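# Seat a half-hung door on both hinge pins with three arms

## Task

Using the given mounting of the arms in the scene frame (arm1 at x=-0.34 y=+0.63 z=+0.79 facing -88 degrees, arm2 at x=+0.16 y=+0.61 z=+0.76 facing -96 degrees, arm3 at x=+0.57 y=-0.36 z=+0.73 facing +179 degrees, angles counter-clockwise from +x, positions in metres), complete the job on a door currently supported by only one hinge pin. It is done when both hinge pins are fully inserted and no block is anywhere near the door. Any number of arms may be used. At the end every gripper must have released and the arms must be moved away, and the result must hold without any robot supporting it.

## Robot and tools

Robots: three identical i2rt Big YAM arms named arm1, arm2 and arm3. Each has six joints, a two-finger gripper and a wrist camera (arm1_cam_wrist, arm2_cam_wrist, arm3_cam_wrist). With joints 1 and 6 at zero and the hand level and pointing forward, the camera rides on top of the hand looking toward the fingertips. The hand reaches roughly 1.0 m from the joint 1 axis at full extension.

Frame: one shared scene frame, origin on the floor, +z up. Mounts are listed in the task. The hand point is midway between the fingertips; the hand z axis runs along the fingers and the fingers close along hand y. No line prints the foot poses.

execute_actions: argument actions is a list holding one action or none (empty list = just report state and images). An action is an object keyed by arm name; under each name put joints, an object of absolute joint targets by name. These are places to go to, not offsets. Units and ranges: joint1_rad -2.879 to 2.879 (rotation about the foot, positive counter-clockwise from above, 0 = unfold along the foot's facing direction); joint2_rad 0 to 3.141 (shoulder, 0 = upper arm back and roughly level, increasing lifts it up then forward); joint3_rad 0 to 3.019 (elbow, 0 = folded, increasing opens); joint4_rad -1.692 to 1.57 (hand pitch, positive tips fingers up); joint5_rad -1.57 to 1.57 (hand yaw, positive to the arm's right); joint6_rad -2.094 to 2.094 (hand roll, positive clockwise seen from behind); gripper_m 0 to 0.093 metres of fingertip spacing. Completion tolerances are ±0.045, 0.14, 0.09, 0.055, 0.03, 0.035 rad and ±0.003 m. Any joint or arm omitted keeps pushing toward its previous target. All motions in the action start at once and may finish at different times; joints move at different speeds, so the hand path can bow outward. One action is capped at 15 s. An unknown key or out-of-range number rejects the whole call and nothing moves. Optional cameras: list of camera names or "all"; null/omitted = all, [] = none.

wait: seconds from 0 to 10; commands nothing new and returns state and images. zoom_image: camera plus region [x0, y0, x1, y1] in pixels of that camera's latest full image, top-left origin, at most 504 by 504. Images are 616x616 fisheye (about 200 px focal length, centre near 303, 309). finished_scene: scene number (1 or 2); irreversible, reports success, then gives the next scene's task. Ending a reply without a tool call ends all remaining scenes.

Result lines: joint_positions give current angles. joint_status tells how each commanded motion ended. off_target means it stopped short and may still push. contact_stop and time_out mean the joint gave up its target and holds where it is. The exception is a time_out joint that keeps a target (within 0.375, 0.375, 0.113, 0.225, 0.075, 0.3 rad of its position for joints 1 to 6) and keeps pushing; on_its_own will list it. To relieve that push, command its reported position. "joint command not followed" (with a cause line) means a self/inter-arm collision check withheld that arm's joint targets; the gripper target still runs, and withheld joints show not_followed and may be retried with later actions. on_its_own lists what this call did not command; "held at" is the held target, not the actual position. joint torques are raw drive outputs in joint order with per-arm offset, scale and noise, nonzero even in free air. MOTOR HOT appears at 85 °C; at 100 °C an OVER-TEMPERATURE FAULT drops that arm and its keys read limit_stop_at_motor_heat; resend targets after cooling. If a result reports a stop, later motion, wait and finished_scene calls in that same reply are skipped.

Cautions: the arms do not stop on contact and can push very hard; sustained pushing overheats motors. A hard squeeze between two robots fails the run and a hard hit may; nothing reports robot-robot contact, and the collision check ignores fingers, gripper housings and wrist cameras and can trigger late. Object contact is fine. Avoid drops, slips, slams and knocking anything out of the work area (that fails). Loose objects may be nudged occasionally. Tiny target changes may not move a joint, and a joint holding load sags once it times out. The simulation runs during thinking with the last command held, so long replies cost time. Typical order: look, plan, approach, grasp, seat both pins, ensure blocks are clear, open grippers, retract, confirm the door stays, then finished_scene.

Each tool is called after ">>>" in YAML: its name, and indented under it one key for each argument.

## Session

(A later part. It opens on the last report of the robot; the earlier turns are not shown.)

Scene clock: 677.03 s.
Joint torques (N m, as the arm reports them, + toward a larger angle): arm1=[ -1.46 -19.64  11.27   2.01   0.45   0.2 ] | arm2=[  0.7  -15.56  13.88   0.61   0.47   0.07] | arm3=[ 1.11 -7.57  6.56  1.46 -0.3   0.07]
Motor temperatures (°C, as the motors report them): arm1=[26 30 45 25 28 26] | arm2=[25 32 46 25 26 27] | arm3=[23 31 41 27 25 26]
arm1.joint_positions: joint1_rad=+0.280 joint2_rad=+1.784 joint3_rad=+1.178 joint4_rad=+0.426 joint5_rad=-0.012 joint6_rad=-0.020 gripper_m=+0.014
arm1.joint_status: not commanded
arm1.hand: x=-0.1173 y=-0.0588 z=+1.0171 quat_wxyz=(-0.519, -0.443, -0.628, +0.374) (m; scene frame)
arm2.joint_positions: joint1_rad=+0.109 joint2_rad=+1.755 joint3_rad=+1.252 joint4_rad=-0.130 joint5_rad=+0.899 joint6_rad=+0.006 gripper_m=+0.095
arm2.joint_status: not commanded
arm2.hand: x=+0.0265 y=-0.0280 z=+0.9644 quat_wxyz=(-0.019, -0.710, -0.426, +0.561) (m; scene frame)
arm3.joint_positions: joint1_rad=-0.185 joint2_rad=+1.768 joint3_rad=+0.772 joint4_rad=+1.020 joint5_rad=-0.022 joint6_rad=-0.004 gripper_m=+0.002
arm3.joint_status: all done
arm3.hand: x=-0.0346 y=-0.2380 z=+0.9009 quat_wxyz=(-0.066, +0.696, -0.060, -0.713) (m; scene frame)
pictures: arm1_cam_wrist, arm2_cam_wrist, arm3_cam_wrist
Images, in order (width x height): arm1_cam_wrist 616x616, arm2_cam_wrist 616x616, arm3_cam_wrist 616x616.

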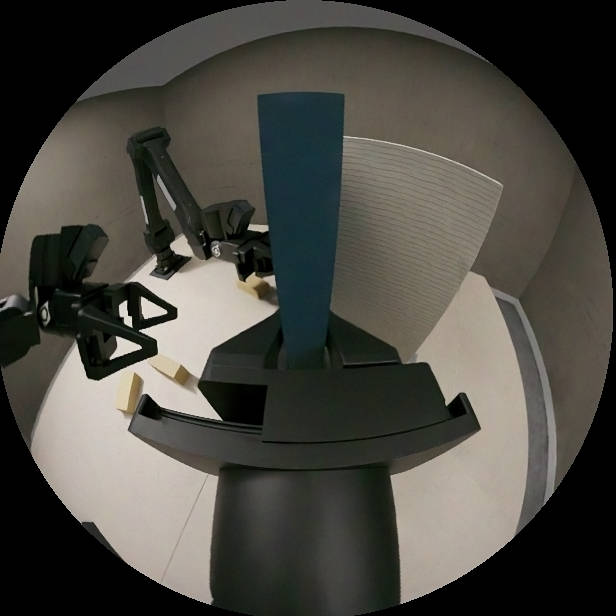

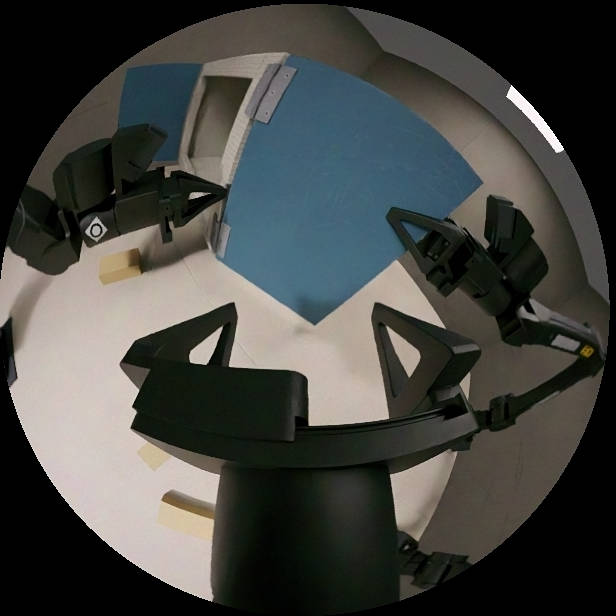

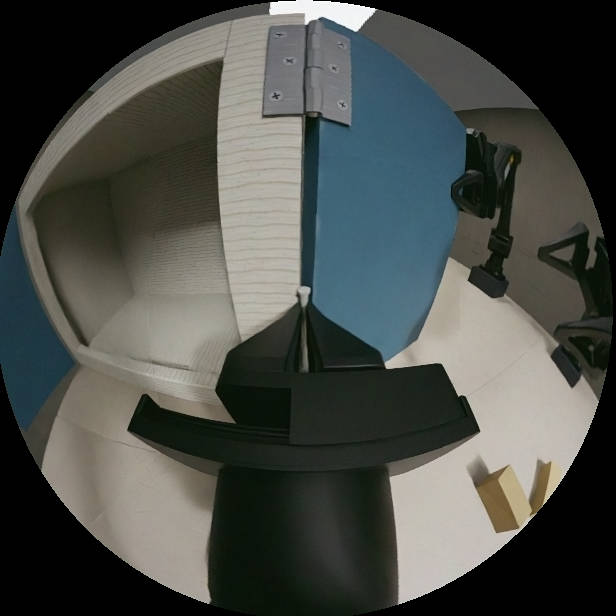

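>>> execute_actions:
  actions:
    - {"arm1":{"joints":{"joint2_rad":1.68,"joint4_rad":0.45}},"arm3":{"joints":{"joint2_rad":1.8,"joint4_rad":1.0}}}

>>> zoom_image:
  camera: "arm2_cam_wrist"
  region: [190,170,260,270]

Scene clock: 682.80 s.
Joint torques (N m, as the arm reports them, + toward a larger angle): arm1=[ -1.63 -26.13  11.3    2.47   0.45   0.2 ] | arm2=[  0.86 -15.85  13.93   0.63   0.46   0.11] | arm3=[ 0.73 -9.31  6.54  1.07 -0.31  0.09]
Motor temperatures (°C, as the motors report them): arm1=[26 30 45 25 28 26] | arm2=[25 32 46 25 26 27] | arm3=[23 31 41 27 25 26]
arm1.joint_positions: joint1_rad=+0.280 joint2_rad=+1.778 joint3_rad=+1.178 joint4_rad=+0.423 joint5_rad=-0.012 joint6_rad=-0.020 gripper_m=+0.014
arm1.joint_status: all done
arm1.hand: x=-0.1175 y=-0.0582 z=+1.0203 quat_wxyz=(-0.520, -0.443, -0.627, +0.375) (m; scene frame)
arm2.joint_positions: joint1_rad=+0.109 joint2_rad=+1.755 joint3_rad=+1.252 joint4_rad=-0.130 joint5_rad=+0.899 joint6_rad=+0.006 gripper_m=+0.095
arm2.joint_status: not commanded
arm2.hand: x=+0.0265 y=-0.0280 z=+0.9644 quat_wxyz=(-0.019, -0.710, -0.426, +0.561) (m; scene frame)
arm3.joint_positions: joint1_rad=-0.185 joint2_rad=+1.768 joint3_rad=+0.772 joint4_rad=+1.020 joint5_rad=-0.022 joint6_rad=-0.004 gripper_m=+0.002
arm3.joint_status: all done
arm3.hand: x=-0.0346 y=-0.2380 z=+0.9009 quat_wxyz=(-0.066, +0.696, -0.060, -0.713) (m; scene frame)
pictures: arm1_cam_wrist, arm2_cam_wrist, arm3_cam_wrist
Images, in order (width x height): arm1_cam_wrist 616x616, arm2_cam_wrist 616x616, arm3_cam_wrist 616x616.

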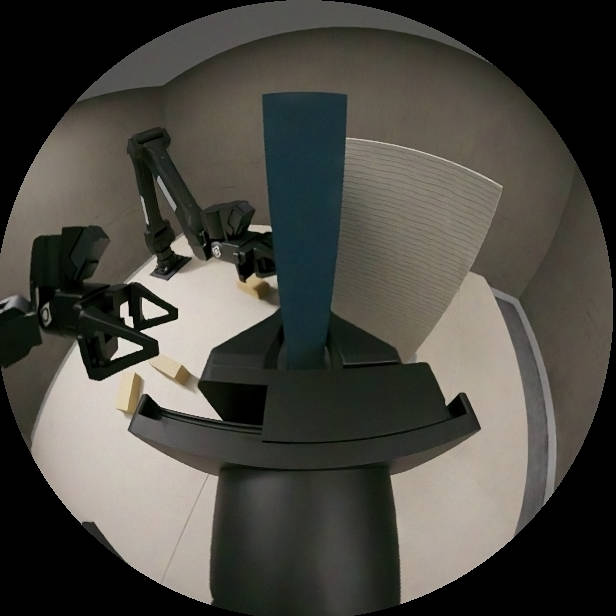

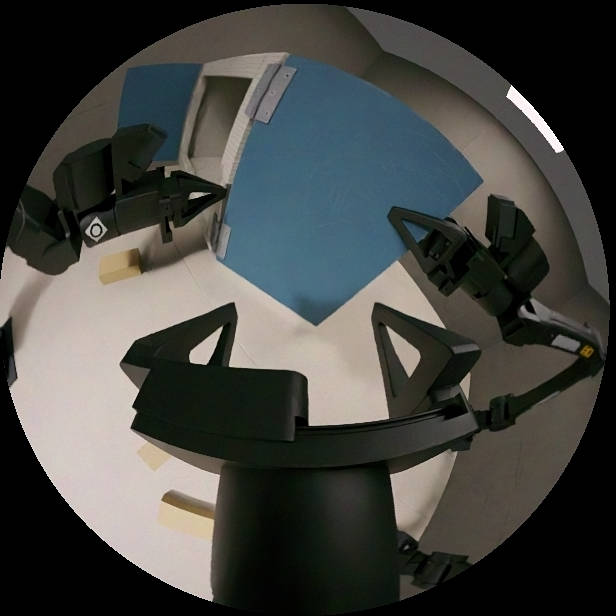

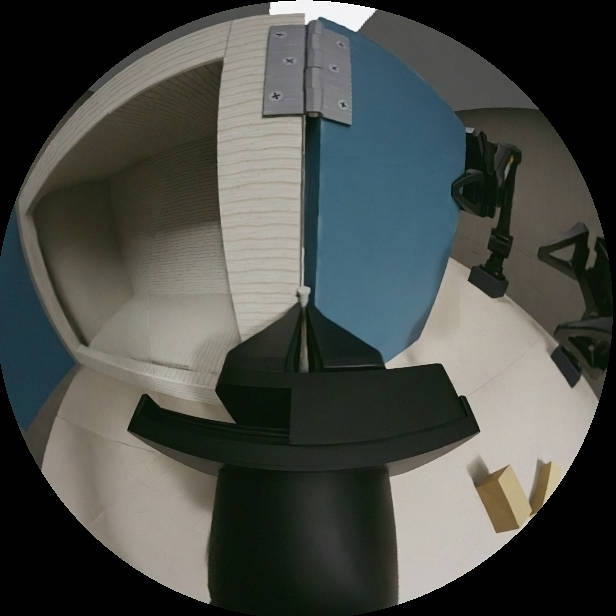

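Region (190, 170, 260, 270) of arm2_cam_wrist's 616x616 image, scaled by 5.040, with more detail than that image has; it fills the left 353 columns of this view, and the rest is white.

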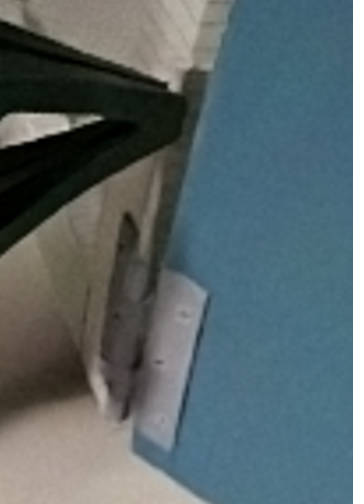

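>>> execute_actions:
  actions:
    - {"arm1":{"joints":{"joint2_rad":1.64,"joint3_rad":1.24}},"arm3":{"joints":{"joint2_rad":1.81}}}

>>> zoom_image:
  camera: "arm2_cam_wrist"
  region: [190,170,260,270]

Scene clock: 687.97 s.
Joint torques (N m, as the arm reports them, + toward a larger angle): arm1=[ -1.62 -29.47  12.98   2.59   0.45   0.21] | arm2=[  0.64 -15.7   13.98   0.66   0.44   0.12] | arm3=[ 0.86 -8.45  6.65  0.95 -0.28  0.06]
Motor temperatures (°C, as the motors report them): arm1=[26 31 45 25 28 26] | arm2=[25 32 46 25 26 27] | arm3=[23 31 41 27 25 26]
arm1.joint_positions: joint1_rad=+0.280 joint2_rad=+1.776 joint3_rad=+1.178 joint4_rad=+0.420 joint5_rad=-0.012 joint6_rad=-0.020 gripper_m=+0.014
arm1.joint_status: all done
arm1.hand: x=-0.1176 y=-0.0579 z=+1.0209 quat_wxyz=(-0.519, -0.443, -0.628, +0.374) (m; scene frame)
arm2.joint_positions: joint1_rad=+0.109 joint2_rad=+1.755 joint3_rad=+1.252 joint4_rad=-0.130 joint5_rad=+0.899 joint6_rad=+0.006 gripper_m=+0.095
arm2.joint_status: not commanded
arm2.hand: x=+0.0265 y=-0.0280 z=+0.9644 quat_wxyz=(-0.019, -0.710, -0.426, +0.561) (m; scene frame)
arm3.joint_positions: joint1_rad=-0.185 joint2_rad=+1.768 joint3_rad=+0.772 joint4_rad=+1.020 joint5_rad=-0.022 joint6_rad=-0.004 gripper_m=+0.002
arm3.joint_status: all done
arm3.hand: x=-0.0346 y=-0.2380 z=+0.9009 quat_wxyz=(-0.066, +0.696, -0.060, -0.713) (m; scene frame)
pictures: arm1_cam_wrist, arm2_cam_wrist, arm3_cam_wrist
Images, in order (width x height): arm1_cam_wrist 616x616, arm2_cam_wrist 616x616, arm3_cam_wrist 616x616.

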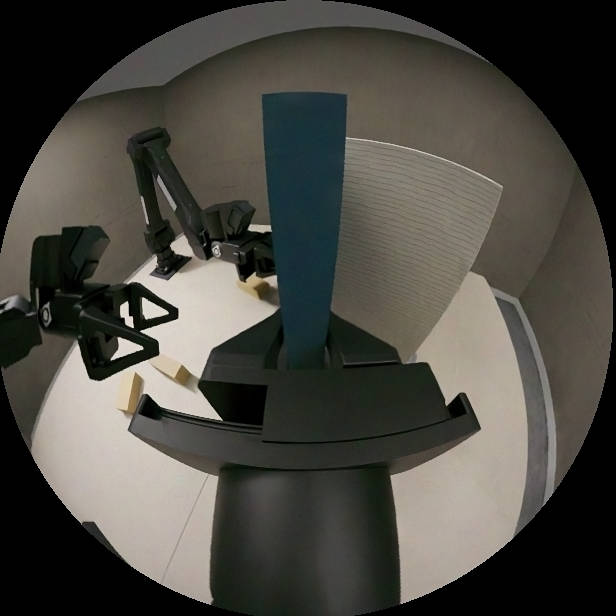

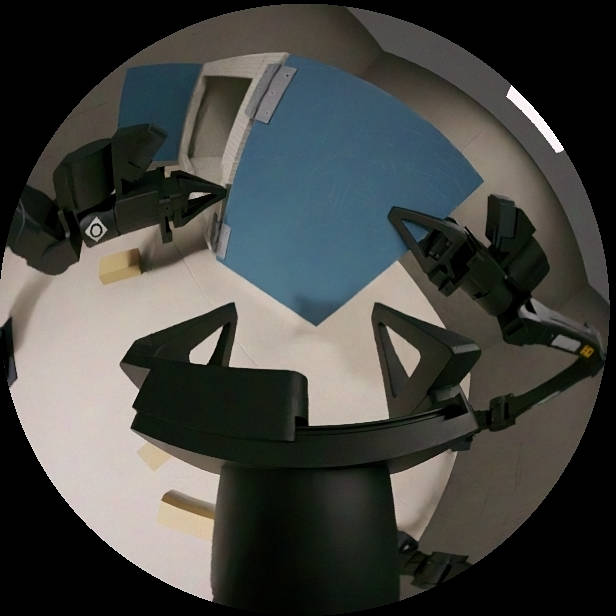

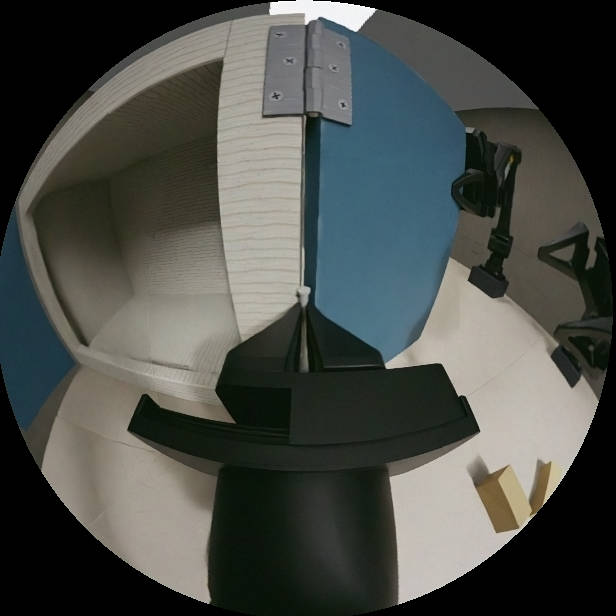

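Region (190, 170, 260, 270) of arm2_cam_wrist's 616x616 image, scaled by 5.040, with more detail than that image has; it fills the left 353 columns of this view, and the rest is white.

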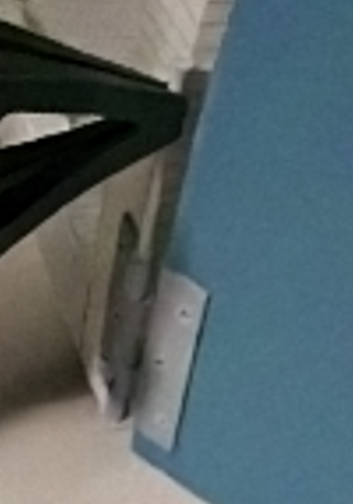

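>>> execute_actions:
  actions:
    - {"arm1":{"joints":{"joint2_rad":1.76,"joint3_rad":1.18}},"arm3":{"joints":{"joint2_rad":1.85,"joint4_rad":0.96}}}
  cameras: ["arm3_cam_wrist"]

Scene clock: 693.40 s.
Joint torques (N m, as the arm reports them, + toward a larger angle): arm1=[ -1.48 -19.29   8.06   2.58   0.46   0.21] | arm2=[  0.6  -15.21  13.97   0.69   0.47   0.07] | arm3=[ 1.04 -5.44  6.63 -0.29 -0.3   0.07]
Motor temperatures (°C, as the motors report them): arm1=[26 32 45 25 28 26] | arm2=[25 33 46 25 26 27] | arm3=[23 31 41 27 25 26]
arm1.joint_positions: joint1_rad=+0.280 joint2_rad=+1.781 joint3_rad=+1.177 joint4_rad=+0.420 joint5_rad=-0.013 joint6_rad=-0.020 gripper_m=+0.014
arm1.joint_status: all done
arm1.hand: x=-0.1174 y=-0.0581 z=+1.0172 quat_wxyz=(-0.518, -0.444, -0.629, +0.373) (m; scene frame)
arm2.joint_positions: joint1_rad=+0.109 joint2_rad=+1.755 joint3_rad=+1.252 joint4_rad=-0.130 joint5_rad=+0.899 joint6_rad=+0.006 gripper_m=+0.095
arm2.joint_status: not commanded
arm2.hand: x=+0.0265 y=-0.0280 z=+0.9644 quat_wxyz=(-0.019, -0.710, -0.426, +0.561) (m; scene frame)
arm3.joint_positions: joint1_rad=-0.185 joint2_rad=+1.769 joint3_rad=+0.772 joint4_rad=+1.020 joint5_rad=-0.022 joint6_rad=-0.004 gripper_m=+0.002
arm3.joint_status: joint4_rad time_out (moved -0.001 of -0.060); the others done
arm3.on_its_own: joint4_rad reads +1.020 and still pushes toward +0.960 since a time_out
arm3.hand: x=-0.0346 y=-0.2379 z=+0.8999 quat_wxyz=(-0.066, +0.696, -0.060, -0.712) (m; scene frame)
pictures: arm3_cam_wrist
Images, in order (width x height): arm3_cam_wrist 616x616.

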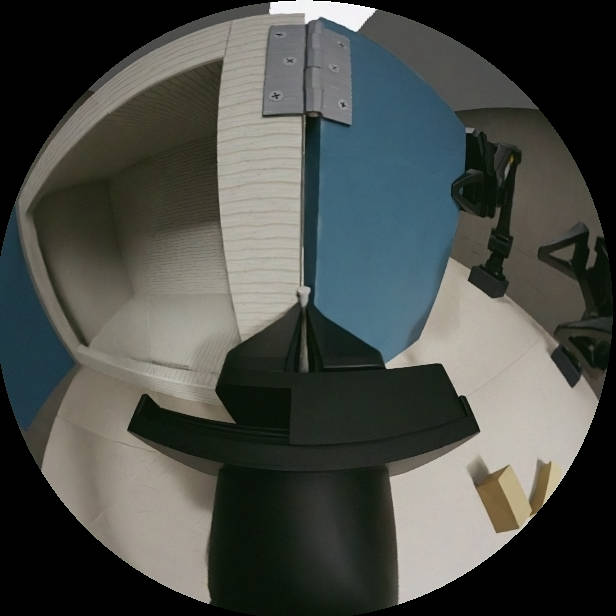

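>>> execute_actions:
  actions:
    - {"arm1":{"joints":{"joint1_rad":0.34,"joint2_rad":1.70}},"arm3":{"joints":{"joint2_rad":1.82,"joint4_rad":1.0}}}

Scene clock: 702.50 s.
Joint torques (N m, as the arm reports them, + toward a larger angle): arm1=[  2.62 -24.47   8.26   2.58  -1.44   0.09] | arm2=[  0.33 -15.4   13.95   0.63   0.48   0.09] | arm3=[ 1.21 -8.03  6.69  0.82 -0.28  0.07]
Motor temperatures (°C, as the motors report them): arm1=[26 31 43 25 28 26] | arm2=[25 33 46 25 26 27] | arm3=[23 31 41 26 25 26]
arm1.joint_positions: joint1_rad=+0.308 joint2_rad=+1.778 joint3_rad=+1.175 joint4_rad=+0.420 joint5_rad=+0.026 joint6_rad=-0.009 gripper_m=+0.014
arm1.joint_status: all done
arm1.hand: x=-0.1049 y=-0.0529 z=+1.0180 quat_wxyz=(-0.516, -0.448, -0.626, +0.375) (m; scene frame)
arm2.joint_positions: joint1_rad=+0.109 joint2_rad=+1.755 joint3_rad=+1.252 joint4_rad=-0.130 joint5_rad=+0.899 joint6_rad=+0.006 gripper_m=+0.095
arm2.joint_status: not commanded
arm2.hand: x=+0.0265 y=-0.0280 z=+0.9644 quat_wxyz=(-0.019, -0.710, -0.426, +0.561) (m; scene frame)
arm3.joint_positions: joint1_rad=-0.185 joint2_rad=+1.769 joint3_rad=+0.772 joint4_rad=+1.023 joint5_rad=-0.022 joint6_rad=-0.004 gripper_m=+0.002
arm3.joint_status: all done
arm3.hand: x=-0.0346 y=-0.2379 z=+0.9006 quat_wxyz=(-0.066, +0.695, -0.060, -0.713) (m; scene frame)
pictures: arm1_cam_wrist, arm2_cam_wrist, arm3_cam_wrist
Images, in order (width x height): arm1_cam_wrist 616x616, arm2_cam_wrist 616x616, arm3_cam_wrist 616x616.

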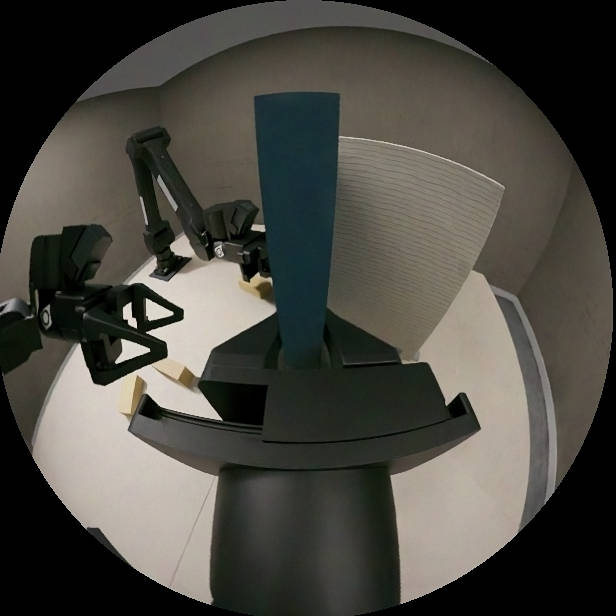

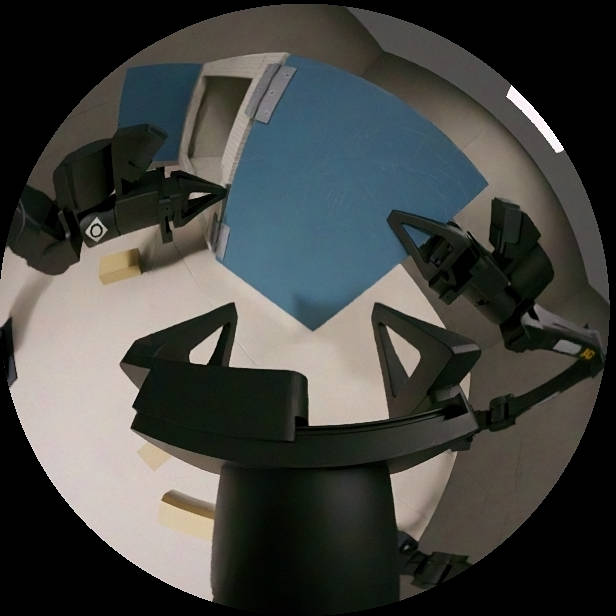

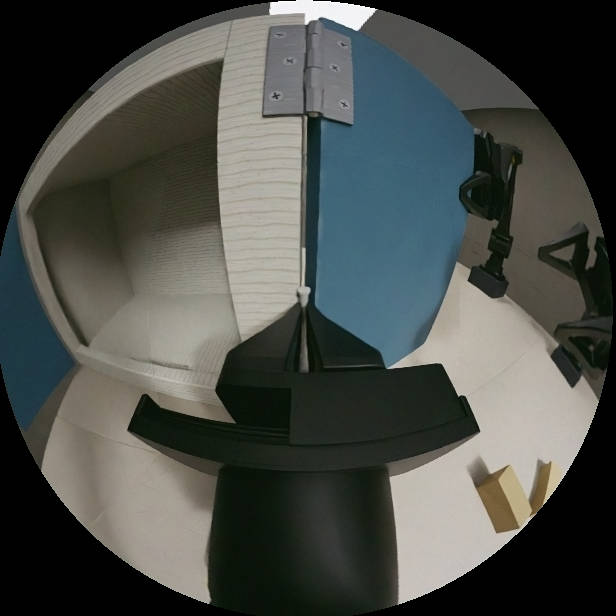

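>>> zoom_image:
  camera: "arm2_cam_wrist"
  region: [205,190,245,260]

Region (205, 190, 245, 260) of arm2_cam_wrist's 616x616 image, scaled by 7.200, with more detail than that image has; it fills the left 288 columns of this view, and the rest is white.

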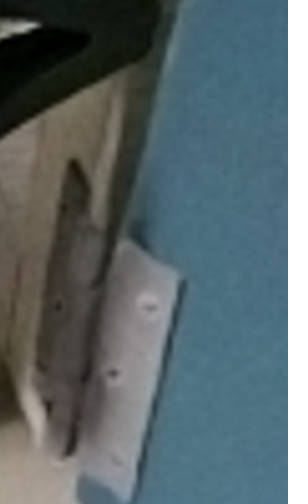

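>>> execute_actions:
  actions:
    - {"arm2":{"joints":{"joint2_rad":1.95,"joint4_rad":0.2,"joint1_rad":0.17}},"arm3":{"joints":{"joint2_rad":1.78}}}
  cameras: ["arm2_cam_wrist"]

Scene clock: 713.90 s.
Joint torques (N m, as the arm reports them, + toward a larger angle): arm1=[  2.32 -24.25   8.26   2.57  -1.43   0.08] | arm2=[ -0.8  -17.64  12.14   2.43   0.41   0.08] | arm3=[  0.68 -10.42   6.63   1.    -0.33   0.08]
Motor temperatures (°C, as the motors report them): arm1=[26 32 42 25 29 26] | arm2=[25 33 46 25 26 27] | arm3=[23 31 41 26 25 26]
arm1.joint_positions: joint1_rad=+0.308 joint2_rad=+1.778 joint3_rad=+1.175 joint4_rad=+0.420 joint5_rad=+0.026 joint6_rad=-0.009 gripper_m=+0.014
arm1.joint_status: not commanded
arm1.hand: x=-0.1049 y=-0.0529 z=+1.0180 quat_wxyz=(-0.516, -0.448, -0.626, +0.375) (m; scene frame)
arm2.joint_positions: joint1_rad=+0.171 joint2_rad=+1.963 joint3_rad=+1.263 joint4_rad=+0.173 joint5_rad=+0.900 joint6_rad=+0.006 gripper_m=+0.095
arm2.joint_status: all done
arm2.hand: x=+0.0692 y=-0.0751 z=+0.8841 quat_wxyz=(-0.075, -0.696, -0.416, +0.581) (m; scene frame)
arm3.joint_positions: joint1_rad=-0.185 joint2_rad=+1.768 joint3_rad=+0.772 joint4_rad=+1.023 joint5_rad=-0.022 joint6_rad=-0.004 gripper_m=+0.002
arm3.joint_status: all done
arm3.hand: x=-0.0346 y=-0.2379 z=+0.9010 quat_wxyz=(-0.066, +0.695, -0.060, -0.713) (m; scene frame)
pictures: arm2_cam_wrist
Images, in order (width x height): arm2_cam_wrist 616x616.

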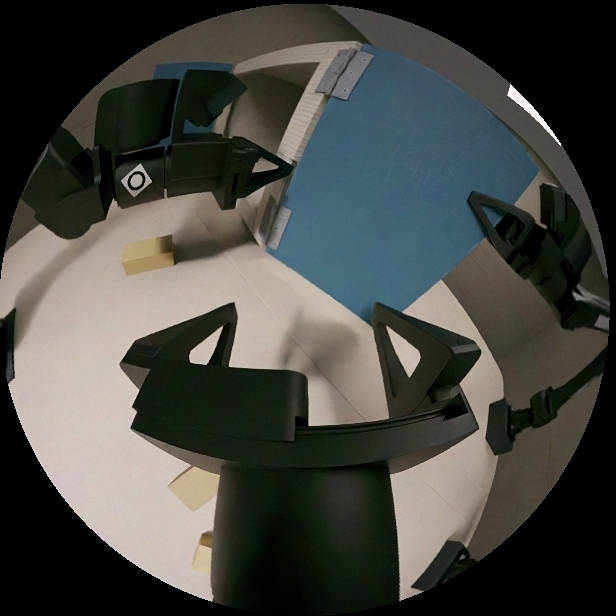

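>>> zoom_image:
  camera: "arm2_cam_wrist"
  region: [245,150,315,255]

Region (245, 150, 315, 255) of arm2_cam_wrist's 616x616 image, scaled by 4.800, with more detail than that image has.

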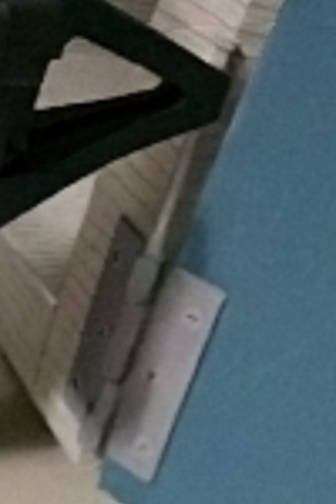

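>>> execute_actions:
  actions:
    - {"arm3":{"joints":{"gripper_m":0.03,"joint2_rad":1.768,"joint4_rad":1.02}},"arm1":{"joints":{"joint1_rad":0.29}}}
  cameras: ["arm2_cam_wrist","arm3_cam_wrist"]

>>> zoom_image:
  camera: "arm2_cam_wrist"
  region: [245,150,315,255]

Scene clock: 721.97 s.
Joint torques (N m, as the arm reports them, + toward a larger angle): arm1=[  0.16 -24.29   8.23   2.62  -0.3    0.1 ] | arm2=[ -0.6  -17.68  11.99   2.46   0.4    0.07] | arm3=[  0.98 -11.57   6.72   1.7   -0.39   0.09]
Motor temperatures (°C, as the motors report them): arm1=[26 33 42 25 29 26] | arm2=[25 33 46 25 26 27] | arm3=[23 31 41 26 25 26]
arm1.joint_positions: joint1_rad=+0.293 joint2_rad=+1.778 joint3_rad=+1.175 joint4_rad=+0.420 joint5_rad=+0.003 joint6_rad=-0.009 gripper_m=+0.014
arm1.joint_status: all done
arm1.hand: x=-0.1116 y=-0.0552 z=+1.0179 quat_wxyz=(-0.519, -0.447, -0.627, +0.372) (m; scene frame)
arm2.joint_positions: joint1_rad=+0.171 joint2_rad=+1.963 joint3_rad=+1.263 joint4_rad=+0.173 joint5_rad=+0.900 joint6_rad=+0.006 gripper_m=+0.095
arm2.joint_status: not commanded
arm2.hand: x=+0.0692 y=-0.0751 z=+0.8841 quat_wxyz=(-0.075, -0.696, -0.416, +0.581) (m; scene frame)
arm3.joint_positions: joint1_rad=-0.185 joint2_rad=+1.768 joint3_rad=+0.771 joint4_rad=+1.023 joint5_rad=-0.020 joint6_rad=-0.004 gripper_m=+0.030
arm3.joint_status: all done
arm3.hand: x=-0.0341 y=-0.2378 z=+0.9009 quat_wxyz=(-0.066, +0.695, -0.061, -0.713) (m; scene frame)
pictures: arm2_cam_wrist, arm3_cam_wrist
Images, in order (width x height): arm2_cam_wrist 616x616, arm3_cam_wrist 616x616.

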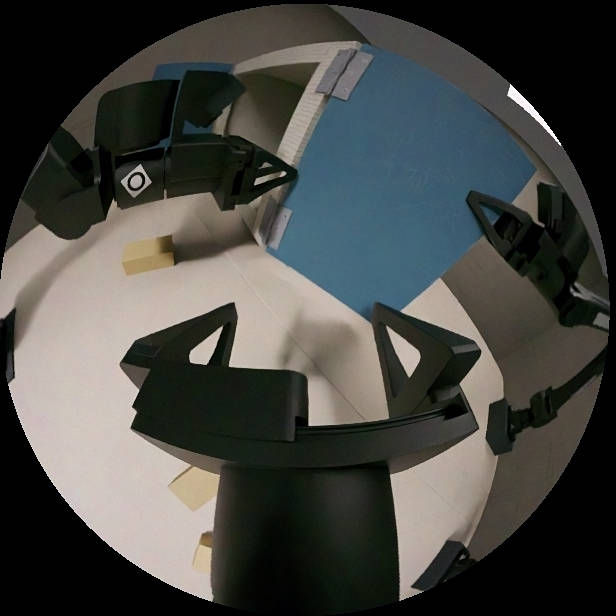

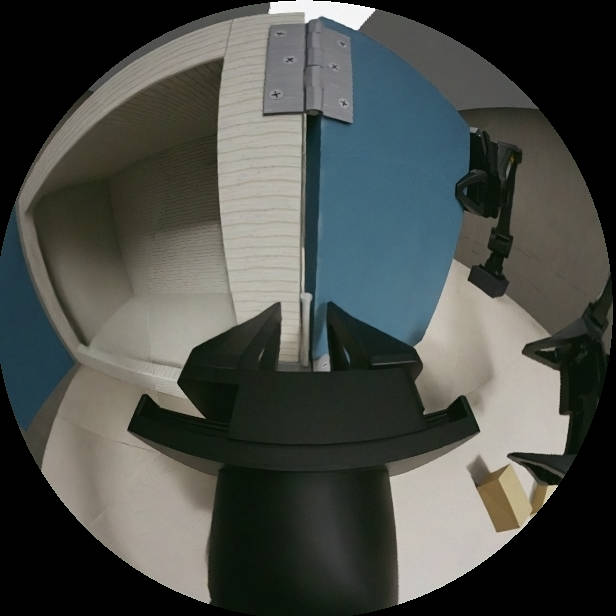

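Region (245, 150, 315, 255) of arm2_cam_wrist's 616x616 image, scaled by 4.800, with more detail than that image has.

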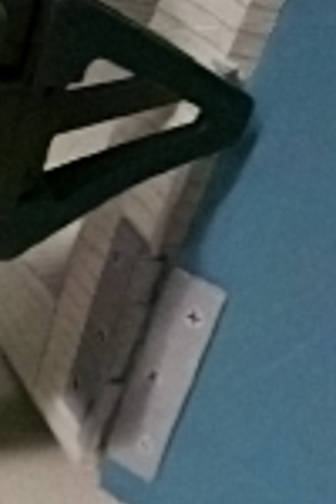

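>>> execute_actions:
  actions:
    - {"arm3":{"joints":{"joint2_rad":1.69,"joint4_rad":0.94}}}
  cameras: ["arm3_cam_wrist"]

>>> zoom_image:
  camera: "arm3_cam_wrist"
  region: [260,290,360,420]

Scene clock: 728.37 s.
Joint torques (N m, as the arm reports them, + toward a larger angle): arm1=[ -0.45 -24.27   8.25   2.61  -0.29   0.08] | arm2=[ -0.38 -17.5   12.07   2.46   0.42   0.09] | arm3=[  1.16 -12.1    7.17   1.32  -0.32   0.06]
Motor temperatures (°C, as the motors report them): arm1=[26 33 42 25 29 26] | arm2=[25 33 45 25 26 27] | arm3=[23 32 41 26 25 26]
arm1.joint_positions: joint1_rad=+0.293 joint2_rad=+1.778 joint3_rad=+1.175 joint4_rad=+0.420 joint5_rad=+0.003 joint6_rad=-0.009 gripper_m=+0.014
arm1.joint_status: not commanded
arm1.hand: x=-0.1116 y=-0.0552 z=+1.0179 quat_wxyz=(-0.519, -0.447, -0.627, +0.372) (m; scene frame)
arm2.joint_positions: joint1_rad=+0.171 joint2_rad=+1.963 joint3_rad=+1.263 joint4_rad=+0.173 joint5_rad=+0.900 joint6_rad=+0.006 gripper_m=+0.095
arm2.joint_status: not commanded
arm2.hand: x=+0.0692 y=-0.0751 z=+0.8841 quat_wxyz=(-0.075, -0.696, -0.416, +0.581) (m; scene frame)
arm3.joint_positions: joint1_rad=-0.185 joint2_rad=+1.702 joint3_rad=+0.771 joint4_rad=+0.951 joint5_rad=-0.022 joint6_rad=-0.004 gripper_m=+0.030
arm3.joint_status: all done
arm3.hand: x=-0.0311 y=-0.2387 z=+0.9222 quat_wxyz=(-0.066, +0.697, -0.061, -0.711) (m; scene frame)
pictures: arm3_cam_wrist
Images, in order (width x height): arm3_cam_wrist 616x616.

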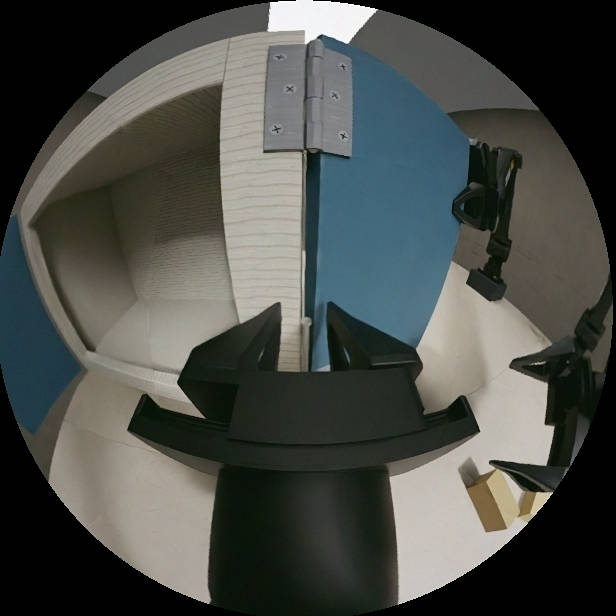

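Region (260, 290, 360, 420) of arm3_cam_wrist's 616x616 image, scaled by 3.877, with more detail than that image has; it fills the left 388 columns of this view, and the rest is white.

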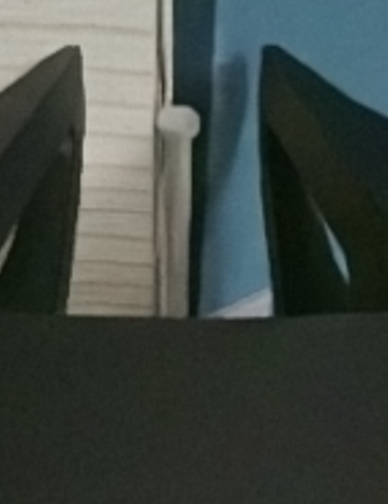

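>>> execute_actions:
  actions:
    - {"arm1":{"joints":{"joint1_rad":0.36,"joint2_rad":1.79}},"arm3":{"joints":{"gripper_m":0.0,"joint2_rad":1.66,"joint4_rad":0.91}}}
  cameras: ["arm3_cam_wrist"]

>>> zoom_image:
  camera: "arm3_cam_wrist"
  region: [260,290,360,420]

Scene clock: 735.83 s.
Joint torques (N m, as the arm reports them, + toward a larger angle): arm1=[  3.32 -16.94   8.28   2.39  -1.82   0.04] | arm2=[ -0.52 -17.76  12.     2.54   0.38   0.06] | arm3=[  1.2  -12.46   7.43   1.4   -0.3    0.07]
Motor temperatures (°C, as the motors report them): arm1=[26 33 41 25 29 26] | arm2=[25 34 45 25 26 27] | arm3=[23 32 41 26 25 26]
arm1.joint_positions: joint1_rad=+0.314 joint2_rad=+1.785 joint3_rad=+1.174 joint4_rad=+0.426 joint5_rad=+0.034 joint6_rad=-0.005 gripper_m=+0.014
arm1.joint_status: joint1_rad time_out (moved +0.021 of +0.067); the others done
arm1.on_its_own: joint1_rad reads +0.314 and still pushes toward +0.360 since a time_out
arm1.hand: x=-0.1020 y=-0.0526 z=+1.0142 quat_wxyz=(-0.516, -0.450, -0.625, +0.375) (m; scene frame)
arm2.joint_positions: joint1_rad=+0.171 joint2_rad=+1.963 joint3_rad=+1.263 joint4_rad=+0.173 joint5_rad=+0.900 joint6_rad=+0.006 gripper_m=+0.095
arm2.joint_status: not commanded
arm2.hand: x=+0.0692 y=-0.0751 z=+0.8841 quat_wxyz=(-0.075, -0.696, -0.416, +0.581) (m; scene frame)
arm3.joint_positions: joint1_rad=-0.185 joint2_rad=+1.679 joint3_rad=+0.771 joint4_rad=+0.921 joint5_rad=-0.022 joint6_rad=-0.004 gripper_m=+0.000
arm3.joint_status: all done
arm3.hand: x=-0.0297 y=-0.2390 z=+0.9283 quat_wxyz=(-0.065, +0.700, -0.061, -0.708) (m; scene frame)
pictures: arm3_cam_wrist
Images, in order (width x height): arm3_cam_wrist 616x616.

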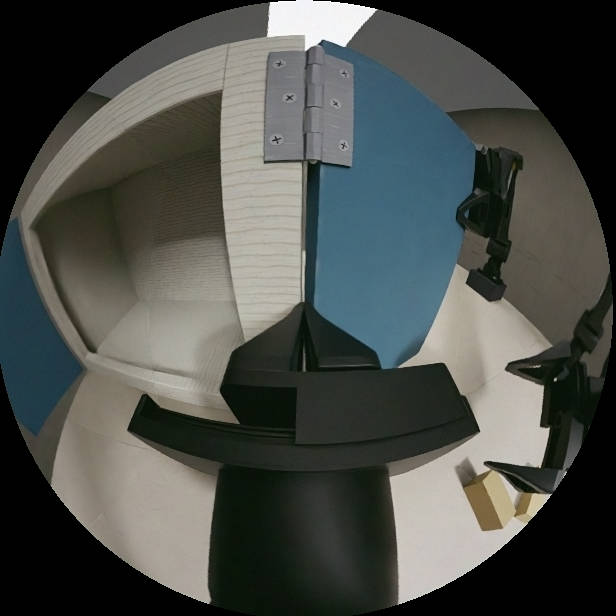

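Region (260, 290, 360, 420) of arm3_cam_wrist's 616x616 image, scaled by 3.877, with more detail than that image has; it fills the left 388 columns of this view, and the rest is white.

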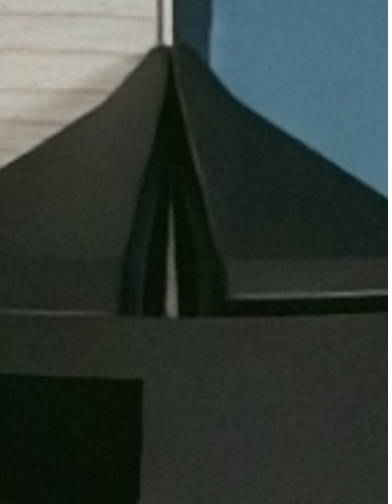

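>>> execute_actions:
  actions:
    - {"arm1":{"joints":{"joint1_rad":0.31,"joint2_rad":1.72}},"arm3":{"joints":{"joint3_rad":0.85,"joint2_rad":1.70,"joint4_rad":0.90}}}
  cameras: ["arm2_cam_wrist"]

>>> zoom_image:
  camera: "arm2_cam_wrist"
  region: [245,130,315,255]

Scene clock: 741.33 s.
Joint torques (N m, as the arm reports them, + toward a larger angle): arm1=[  0.59 -22.98   8.24   2.4   -0.78   0.04] | arm2=[ -0.51 -17.99  11.96   2.58   0.39   0.07] | arm3=[  0.75 -10.09  12.21   1.5   -0.28   0.07]
Motor temperatures (°C, as the motors report them): arm1=[26 32 41 25 30 26] | arm2=[25 34 45 25 26 27] | arm3=[23 32 42 26 25 26]
arm1.joint_positions: joint1_rad=+0.300 joint2_rad=+1.783 joint3_rad=+1.174 joint4_rad=+0.426 joint5_rad=+0.012 joint6_rad=-0.005 gripper_m=+0.014
arm1.joint_status: all done
arm1.hand: x=-0.1083 y=-0.0546 z=+1.0160 quat_wxyz=(-0.519, -0.449, -0.625, +0.372) (m; scene frame)
arm2.joint_positions: joint1_rad=+0.171 joint2_rad=+1.963 joint3_rad=+1.263 joint4_rad=+0.173 joint5_rad=+0.900 joint6_rad=+0.006 gripper_m=+0.095
arm2.joint_status: not commanded
arm2.hand: x=+0.0692 y=-0.0751 z=+0.8841 quat_wxyz=(-0.075, -0.696, -0.416, +0.581) (m; scene frame)
arm3.joint_positions: joint1_rad=-0.185 joint2_rad=+1.684 joint3_rad=+0.788 joint4_rad=+0.908 joint5_rad=-0.022 joint6_rad=-0.004 gripper_m=+0.000
arm3.joint_status: all done
arm3.hand: x=-0.0350 y=-0.2380 z=+0.9303 quat_wxyz=(-0.065, +0.700, -0.061, -0.708) (m; scene frame)
pictures: arm2_cam_wrist
Images, in order (width x height): arm2_cam_wrist 616x616.

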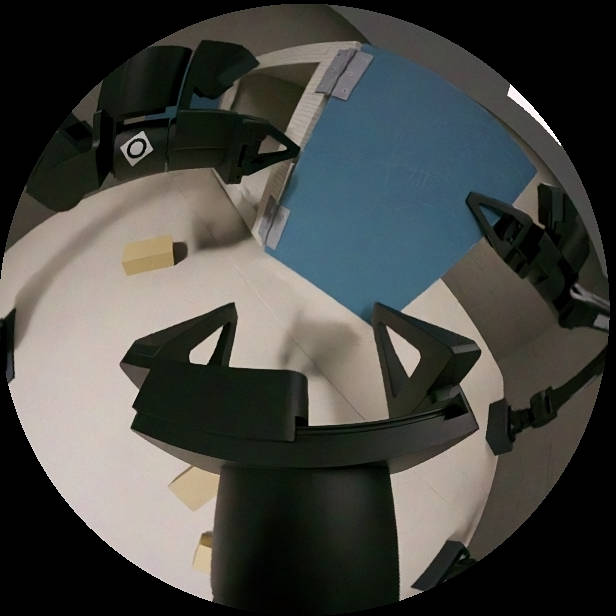

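Region (245, 130, 315, 255) of arm2_cam_wrist's 616x616 image, scaled by 4.032, with more detail than that image has; it fills the left 282 columns of this view, and the rest is white.

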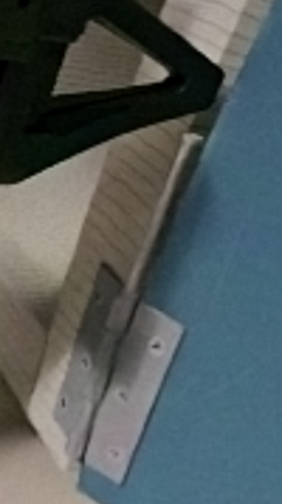

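>>> execute_actions:
  actions:
    - {"arm3":{"joints":{"joint3_rad":0.80,"joint2_rad":1.78,"joint4_rad":0.98}}}
  cameras: ["arm2_cam_wrist"]

>>> zoom_image:
  camera: "arm2_cam_wrist"
  region: [245,130,315,255]

Scene clock: 745.67 s.
Joint torques (N m, as the arm reports them, + toward a larger angle): arm1=[  0.57 -22.95   8.29   2.4   -0.77   0.02] | arm2=[ -0.73 -18.05  12.04   2.48   0.4    0.06] | arm3=[ 1.21 -8.04  7.39  1.54 -0.46  0.07]
Motor temperatures (°C, as the motors report them): arm1=[26 32 41 25 29 26] | arm2=[25 34 45 25 26 27] | arm3=[23 32 43 27 25 26]
arm1.joint_positions: joint1_rad=+0.300 joint2_rad=+1.783 joint3_rad=+1.174 joint4_rad=+0.426 joint5_rad=+0.012 joint6_rad=-0.005 gripper_m=+0.014
arm1.joint_status: not commanded
arm1.hand: x=-0.1083 y=-0.0546 z=+1.0160 quat_wxyz=(-0.519, -0.449, -0.625, +0.372) (m; scene frame)
arm2.joint_positions: joint1_rad=+0.171 joint2_rad=+1.963 joint3_rad=+1.263 joint4_rad=+0.173 joint5_rad=+0.900 joint6_rad=+0.006 gripper_m=+0.095
arm2.joint_status: not commanded
arm2.hand: x=+0.0692 y=-0.0751 z=+0.8841 quat_wxyz=(-0.075, -0.696, -0.416, +0.581) (m; scene frame)
arm3.joint_positions: joint1_rad=-0.185 joint2_rad=+1.733 joint3_rad=+0.790 joint4_rad=+0.986 joint5_rad=-0.018 joint6_rad=-0.004 gripper_m=+0.000
arm3.joint_status: all done
arm3.hand: x=-0.0384 y=-0.2366 z=+0.9215 quat_wxyz=(-0.068, +0.689, -0.061, -0.719) (m; scene frame)
pictures: arm2_cam_wrist
Images, in order (width x height): arm2_cam_wrist 616x616.

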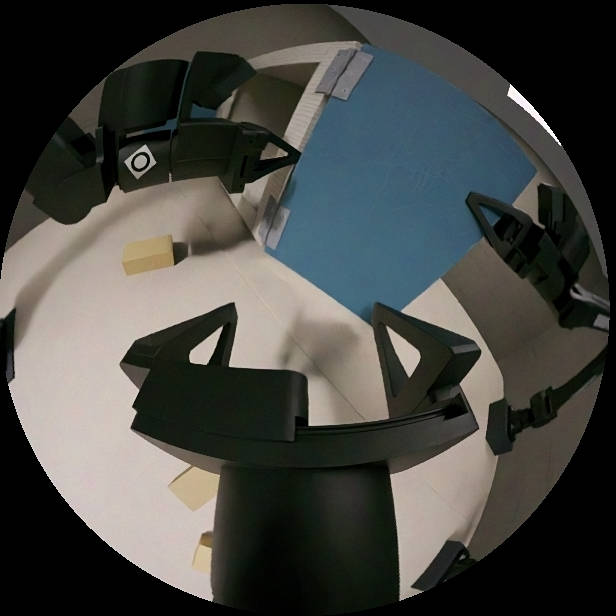

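Region (245, 130, 315, 255) of arm2_cam_wrist's 616x616 image, scaled by 4.032, with more detail than that image has; it fills the left 282 columns of this view, and the rest is white.

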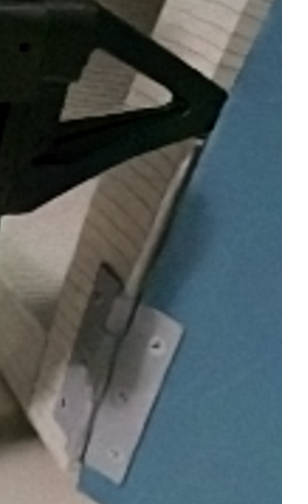

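>>> execute_actions:
  actions:
    - {"arm1":{"joints":{"joint2_rad":1.84}}}
  cameras: []

>>> execute_actions:
  actions:
    - {"arm1":{"joints":{"joint2_rad":1.74,"joint1_rad":0.22}}}
  cameras: []

>>> execute_actions:
  actions:
    - {"arm1":{"joints":{"joint2_rad":1.66,"joint1_rad":0.25}}}
  cameras: ["arm3_cam_wrist"]

Scene clock: 754.43 s.
Joint torques (N m, as the arm reports them, + toward a larger angle): arm1=[  0.63 -13.13   8.4    1.92  -0.77   0.03] | arm2=[ -0.7  -17.68  11.9    2.43   0.39   0.08] | arm3=[ 1.04 -7.8   7.48  1.56 -0.43  0.06]
Motor temperatures (°C, as the motors report them): arm1=[26 33 41 25 29 26] | arm2=[25 34 45 25 26 27] | arm3=[23 31 43 27 25 26]
arm1.joint_positions: joint1_rad=+0.300 joint2_rad=+1.789 joint3_rad=+1.172 joint4_rad=+0.439 joint5_rad=+0.012 joint6_rad=-0.005 gripper_m=+0.014
arm1.joint_status: all done
arm1.hand: x=-0.1080 y=-0.0551 z=+1.0131 quat_wxyz=(-0.520, -0.448, -0.624, +0.373) (m; scene frame)
arm2.joint_positions: joint1_rad=+0.171 joint2_rad=+1.963 joint3_rad=+1.263 joint4_rad=+0.173 joint5_rad=+0.900 joint6_rad=+0.006 gripper_m=+0.095
arm2.joint_status: not commanded
arm2.hand: x=+0.0692 y=-0.0751 z=+0.8841 quat_wxyz=(-0.075, -0.696, -0.416, +0.581) (m; scene frame)
arm3.joint_positions: joint1_rad=-0.185 joint2_rad=+1.733 joint3_rad=+0.790 joint4_rad=+0.986 joint5_rad=-0.018 joint6_rad=-0.004 gripper_m=+0.000
arm3.joint_status: not commanded
arm3.hand: x=-0.0384 y=-0.2366 z=+0.9215 quat_wxyz=(-0.068, +0.689, -0.061, -0.719) (m; scene frame)
pictures: none
No camera images: the call's "cameras" was empty. Leave "cameras" out to get every camera's image.

Scene clock: 756.27 s.
Joint torques (N m, as the arm reports them, + toward a larger angle): arm1=[ -3.74 -21.59   8.5    1.94   1.44   0.19] | arm2=[ -0.43 -17.53  11.97   2.36   0.43   0.1 ] | arm3=[ 0.76 -8.02  7.5   1.46 -0.44  0.1 ]
Motor temperatures (°C, as the motors report them): arm1=[26 33 41 25 29 26] | arm2=[25 34 45 25 26 27] | arm3=[23 31 42 27 25 26]
arm1.joint_positions: joint1_rad=+0.271 joint2_rad=+1.788 joint3_rad=+1.172 joint4_rad=+0.439 joint5_rad=-0.032 joint6_rad=-0.017 gripper_m=+0.014
arm1.joint_status: joint1_rad time_out (moved -0.028 of -0.080); the others done
arm1.on_its_own: joint1_rad reads +0.271 and still pushes toward +0.220 since a time_out
arm1.hand: x=-0.1202 y=-0.0590 z=+1.0141 quat_wxyz=(-0.523, -0.441, -0.628, +0.370) (m; scene frame)
arm2.joint_positions: joint1_rad=+0.171 joint2_rad=+1.963 joint3_rad=+1.263 joint4_rad=+0.173 joint5_rad=+0.900 joint6_rad=+0.006 gripper_m=+0.095
arm2.joint_status: not commanded
arm2.hand: x=+0.0692 y=-0.0751 z=+0.8841 quat_wxyz=(-0.075, -0.696, -0.416, +0.581) (m; scene frame)
arm3.joint_positions: joint1_rad=-0.185 joint2_rad=+1.733 joint3_rad=+0.790 joint4_rad=+0.986 joint5_rad=-0.018 joint6_rad=-0.004 gripper_m=+0.000
arm3.joint_status: not commanded
arm3.hand: x=-0.0384 y=-0.2366 z=+0.9215 quat_wxyz=(-0.068, +0.689, -0.061, -0.719) (m; scene frame)
pictures: none
No camera images: the call's "cameras" was empty. Leave "cameras" out to get every camera's image.

not run: a stop came earlier in this reply.

>>> execute_actions:
  actions:
    - {"arm1":{"joints":{"joint2_rad":1.62,"joint1_rad":0.28,"joint3_rad":1.25,"joint4_rad":0.5}},"arm3":{"joints":{"joint2_rad":1.79}}}
  cameras: ["arm3_cam_wrist","arm2_cam_wrist"]

Scene clock: 766.87 s.
Joint torques (N m, as the arm reports them, + toward a larger angle): arm1=[ -0.68 -31.4   14.13   3.66   0.12   0.17] | arm2=[ -0.4  -17.46  12.03   2.38   0.4    0.08] | arm3=[ 1.15 -7.42  7.36  1.39 -0.46  0.07]
Motor temperatures (°C, as the motors report them): arm1=[26 33 42 25 30 26] | arm2=[25 34 45 25 26 27] | arm3=[23 31 42 27 25 26]
arm1.joint_positions: joint1_rad=+0.288 joint2_rad=+1.779 joint3_rad=+1.174 joint4_rad=+0.439 joint5_rad=-0.006 joint6_rad=-0.017 gripper_m=+0.014
arm1.joint_status: joint2_rad time_out (moved -0.008 of -0.168); joint4_rad time_out (moved +0.001 of +0.061); the others done
arm1.on_its_own: joint2_rad reads +1.779 and still pushes toward +1.620 since a time_out; joint4_rad reads +0.439 and still pushes toward +0.500 since a time_out
arm1.hand: x=-0.1132 y=-0.0563 z=+1.0212 quat_wxyz=(-0.524, -0.441, -0.624, +0.376) (m; scene frame)
arm2.joint_positions: joint1_rad=+0.171 joint2_rad=+1.963 joint3_rad=+1.263 joint4_rad=+0.173 joint5_rad=+0.900 joint6_rad=+0.006 gripper_m=+0.095
arm2.joint_status: not commanded
arm2.hand: x=+0.0692 y=-0.0751 z=+0.8841 quat_wxyz=(-0.075, -0.696, -0.416, +0.581) (m; scene frame)
arm3.joint_positions: joint1_rad=-0.185 joint2_rad=+1.736 joint3_rad=+0.790 joint4_rad=+0.992 joint5_rad=-0.018 joint6_rad=-0.004 gripper_m=+0.000
arm3.joint_status: all done
arm3.hand: x=-0.0385 y=-0.2366 z=+0.9214 quat_wxyz=(-0.068, +0.688, -0.061, -0.720) (m; scene frame)
pictures: arm2_cam_wrist, arm3_cam_wrist
Images, in order (width x height): arm2_cam_wrist 616x616, arm3_cam_wrist 616x616.

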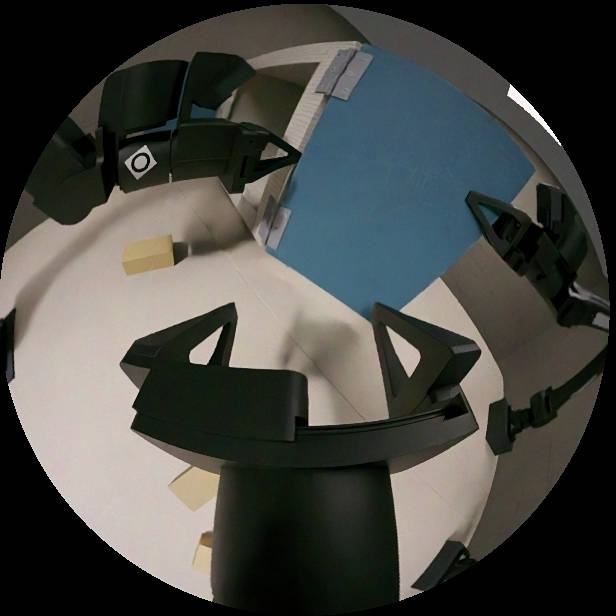

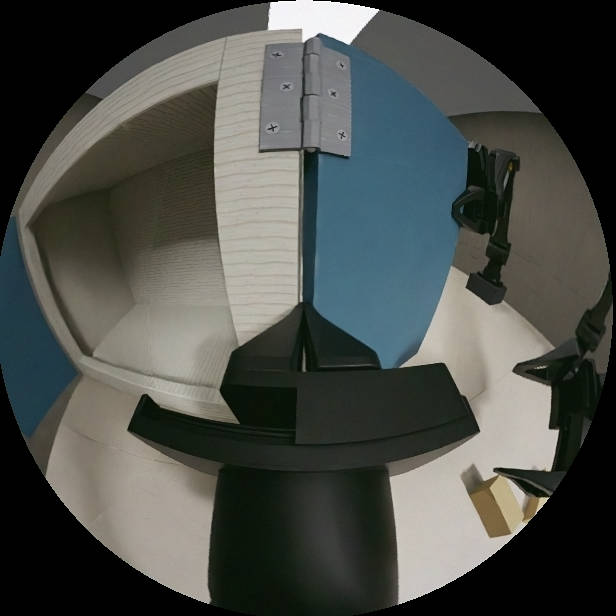

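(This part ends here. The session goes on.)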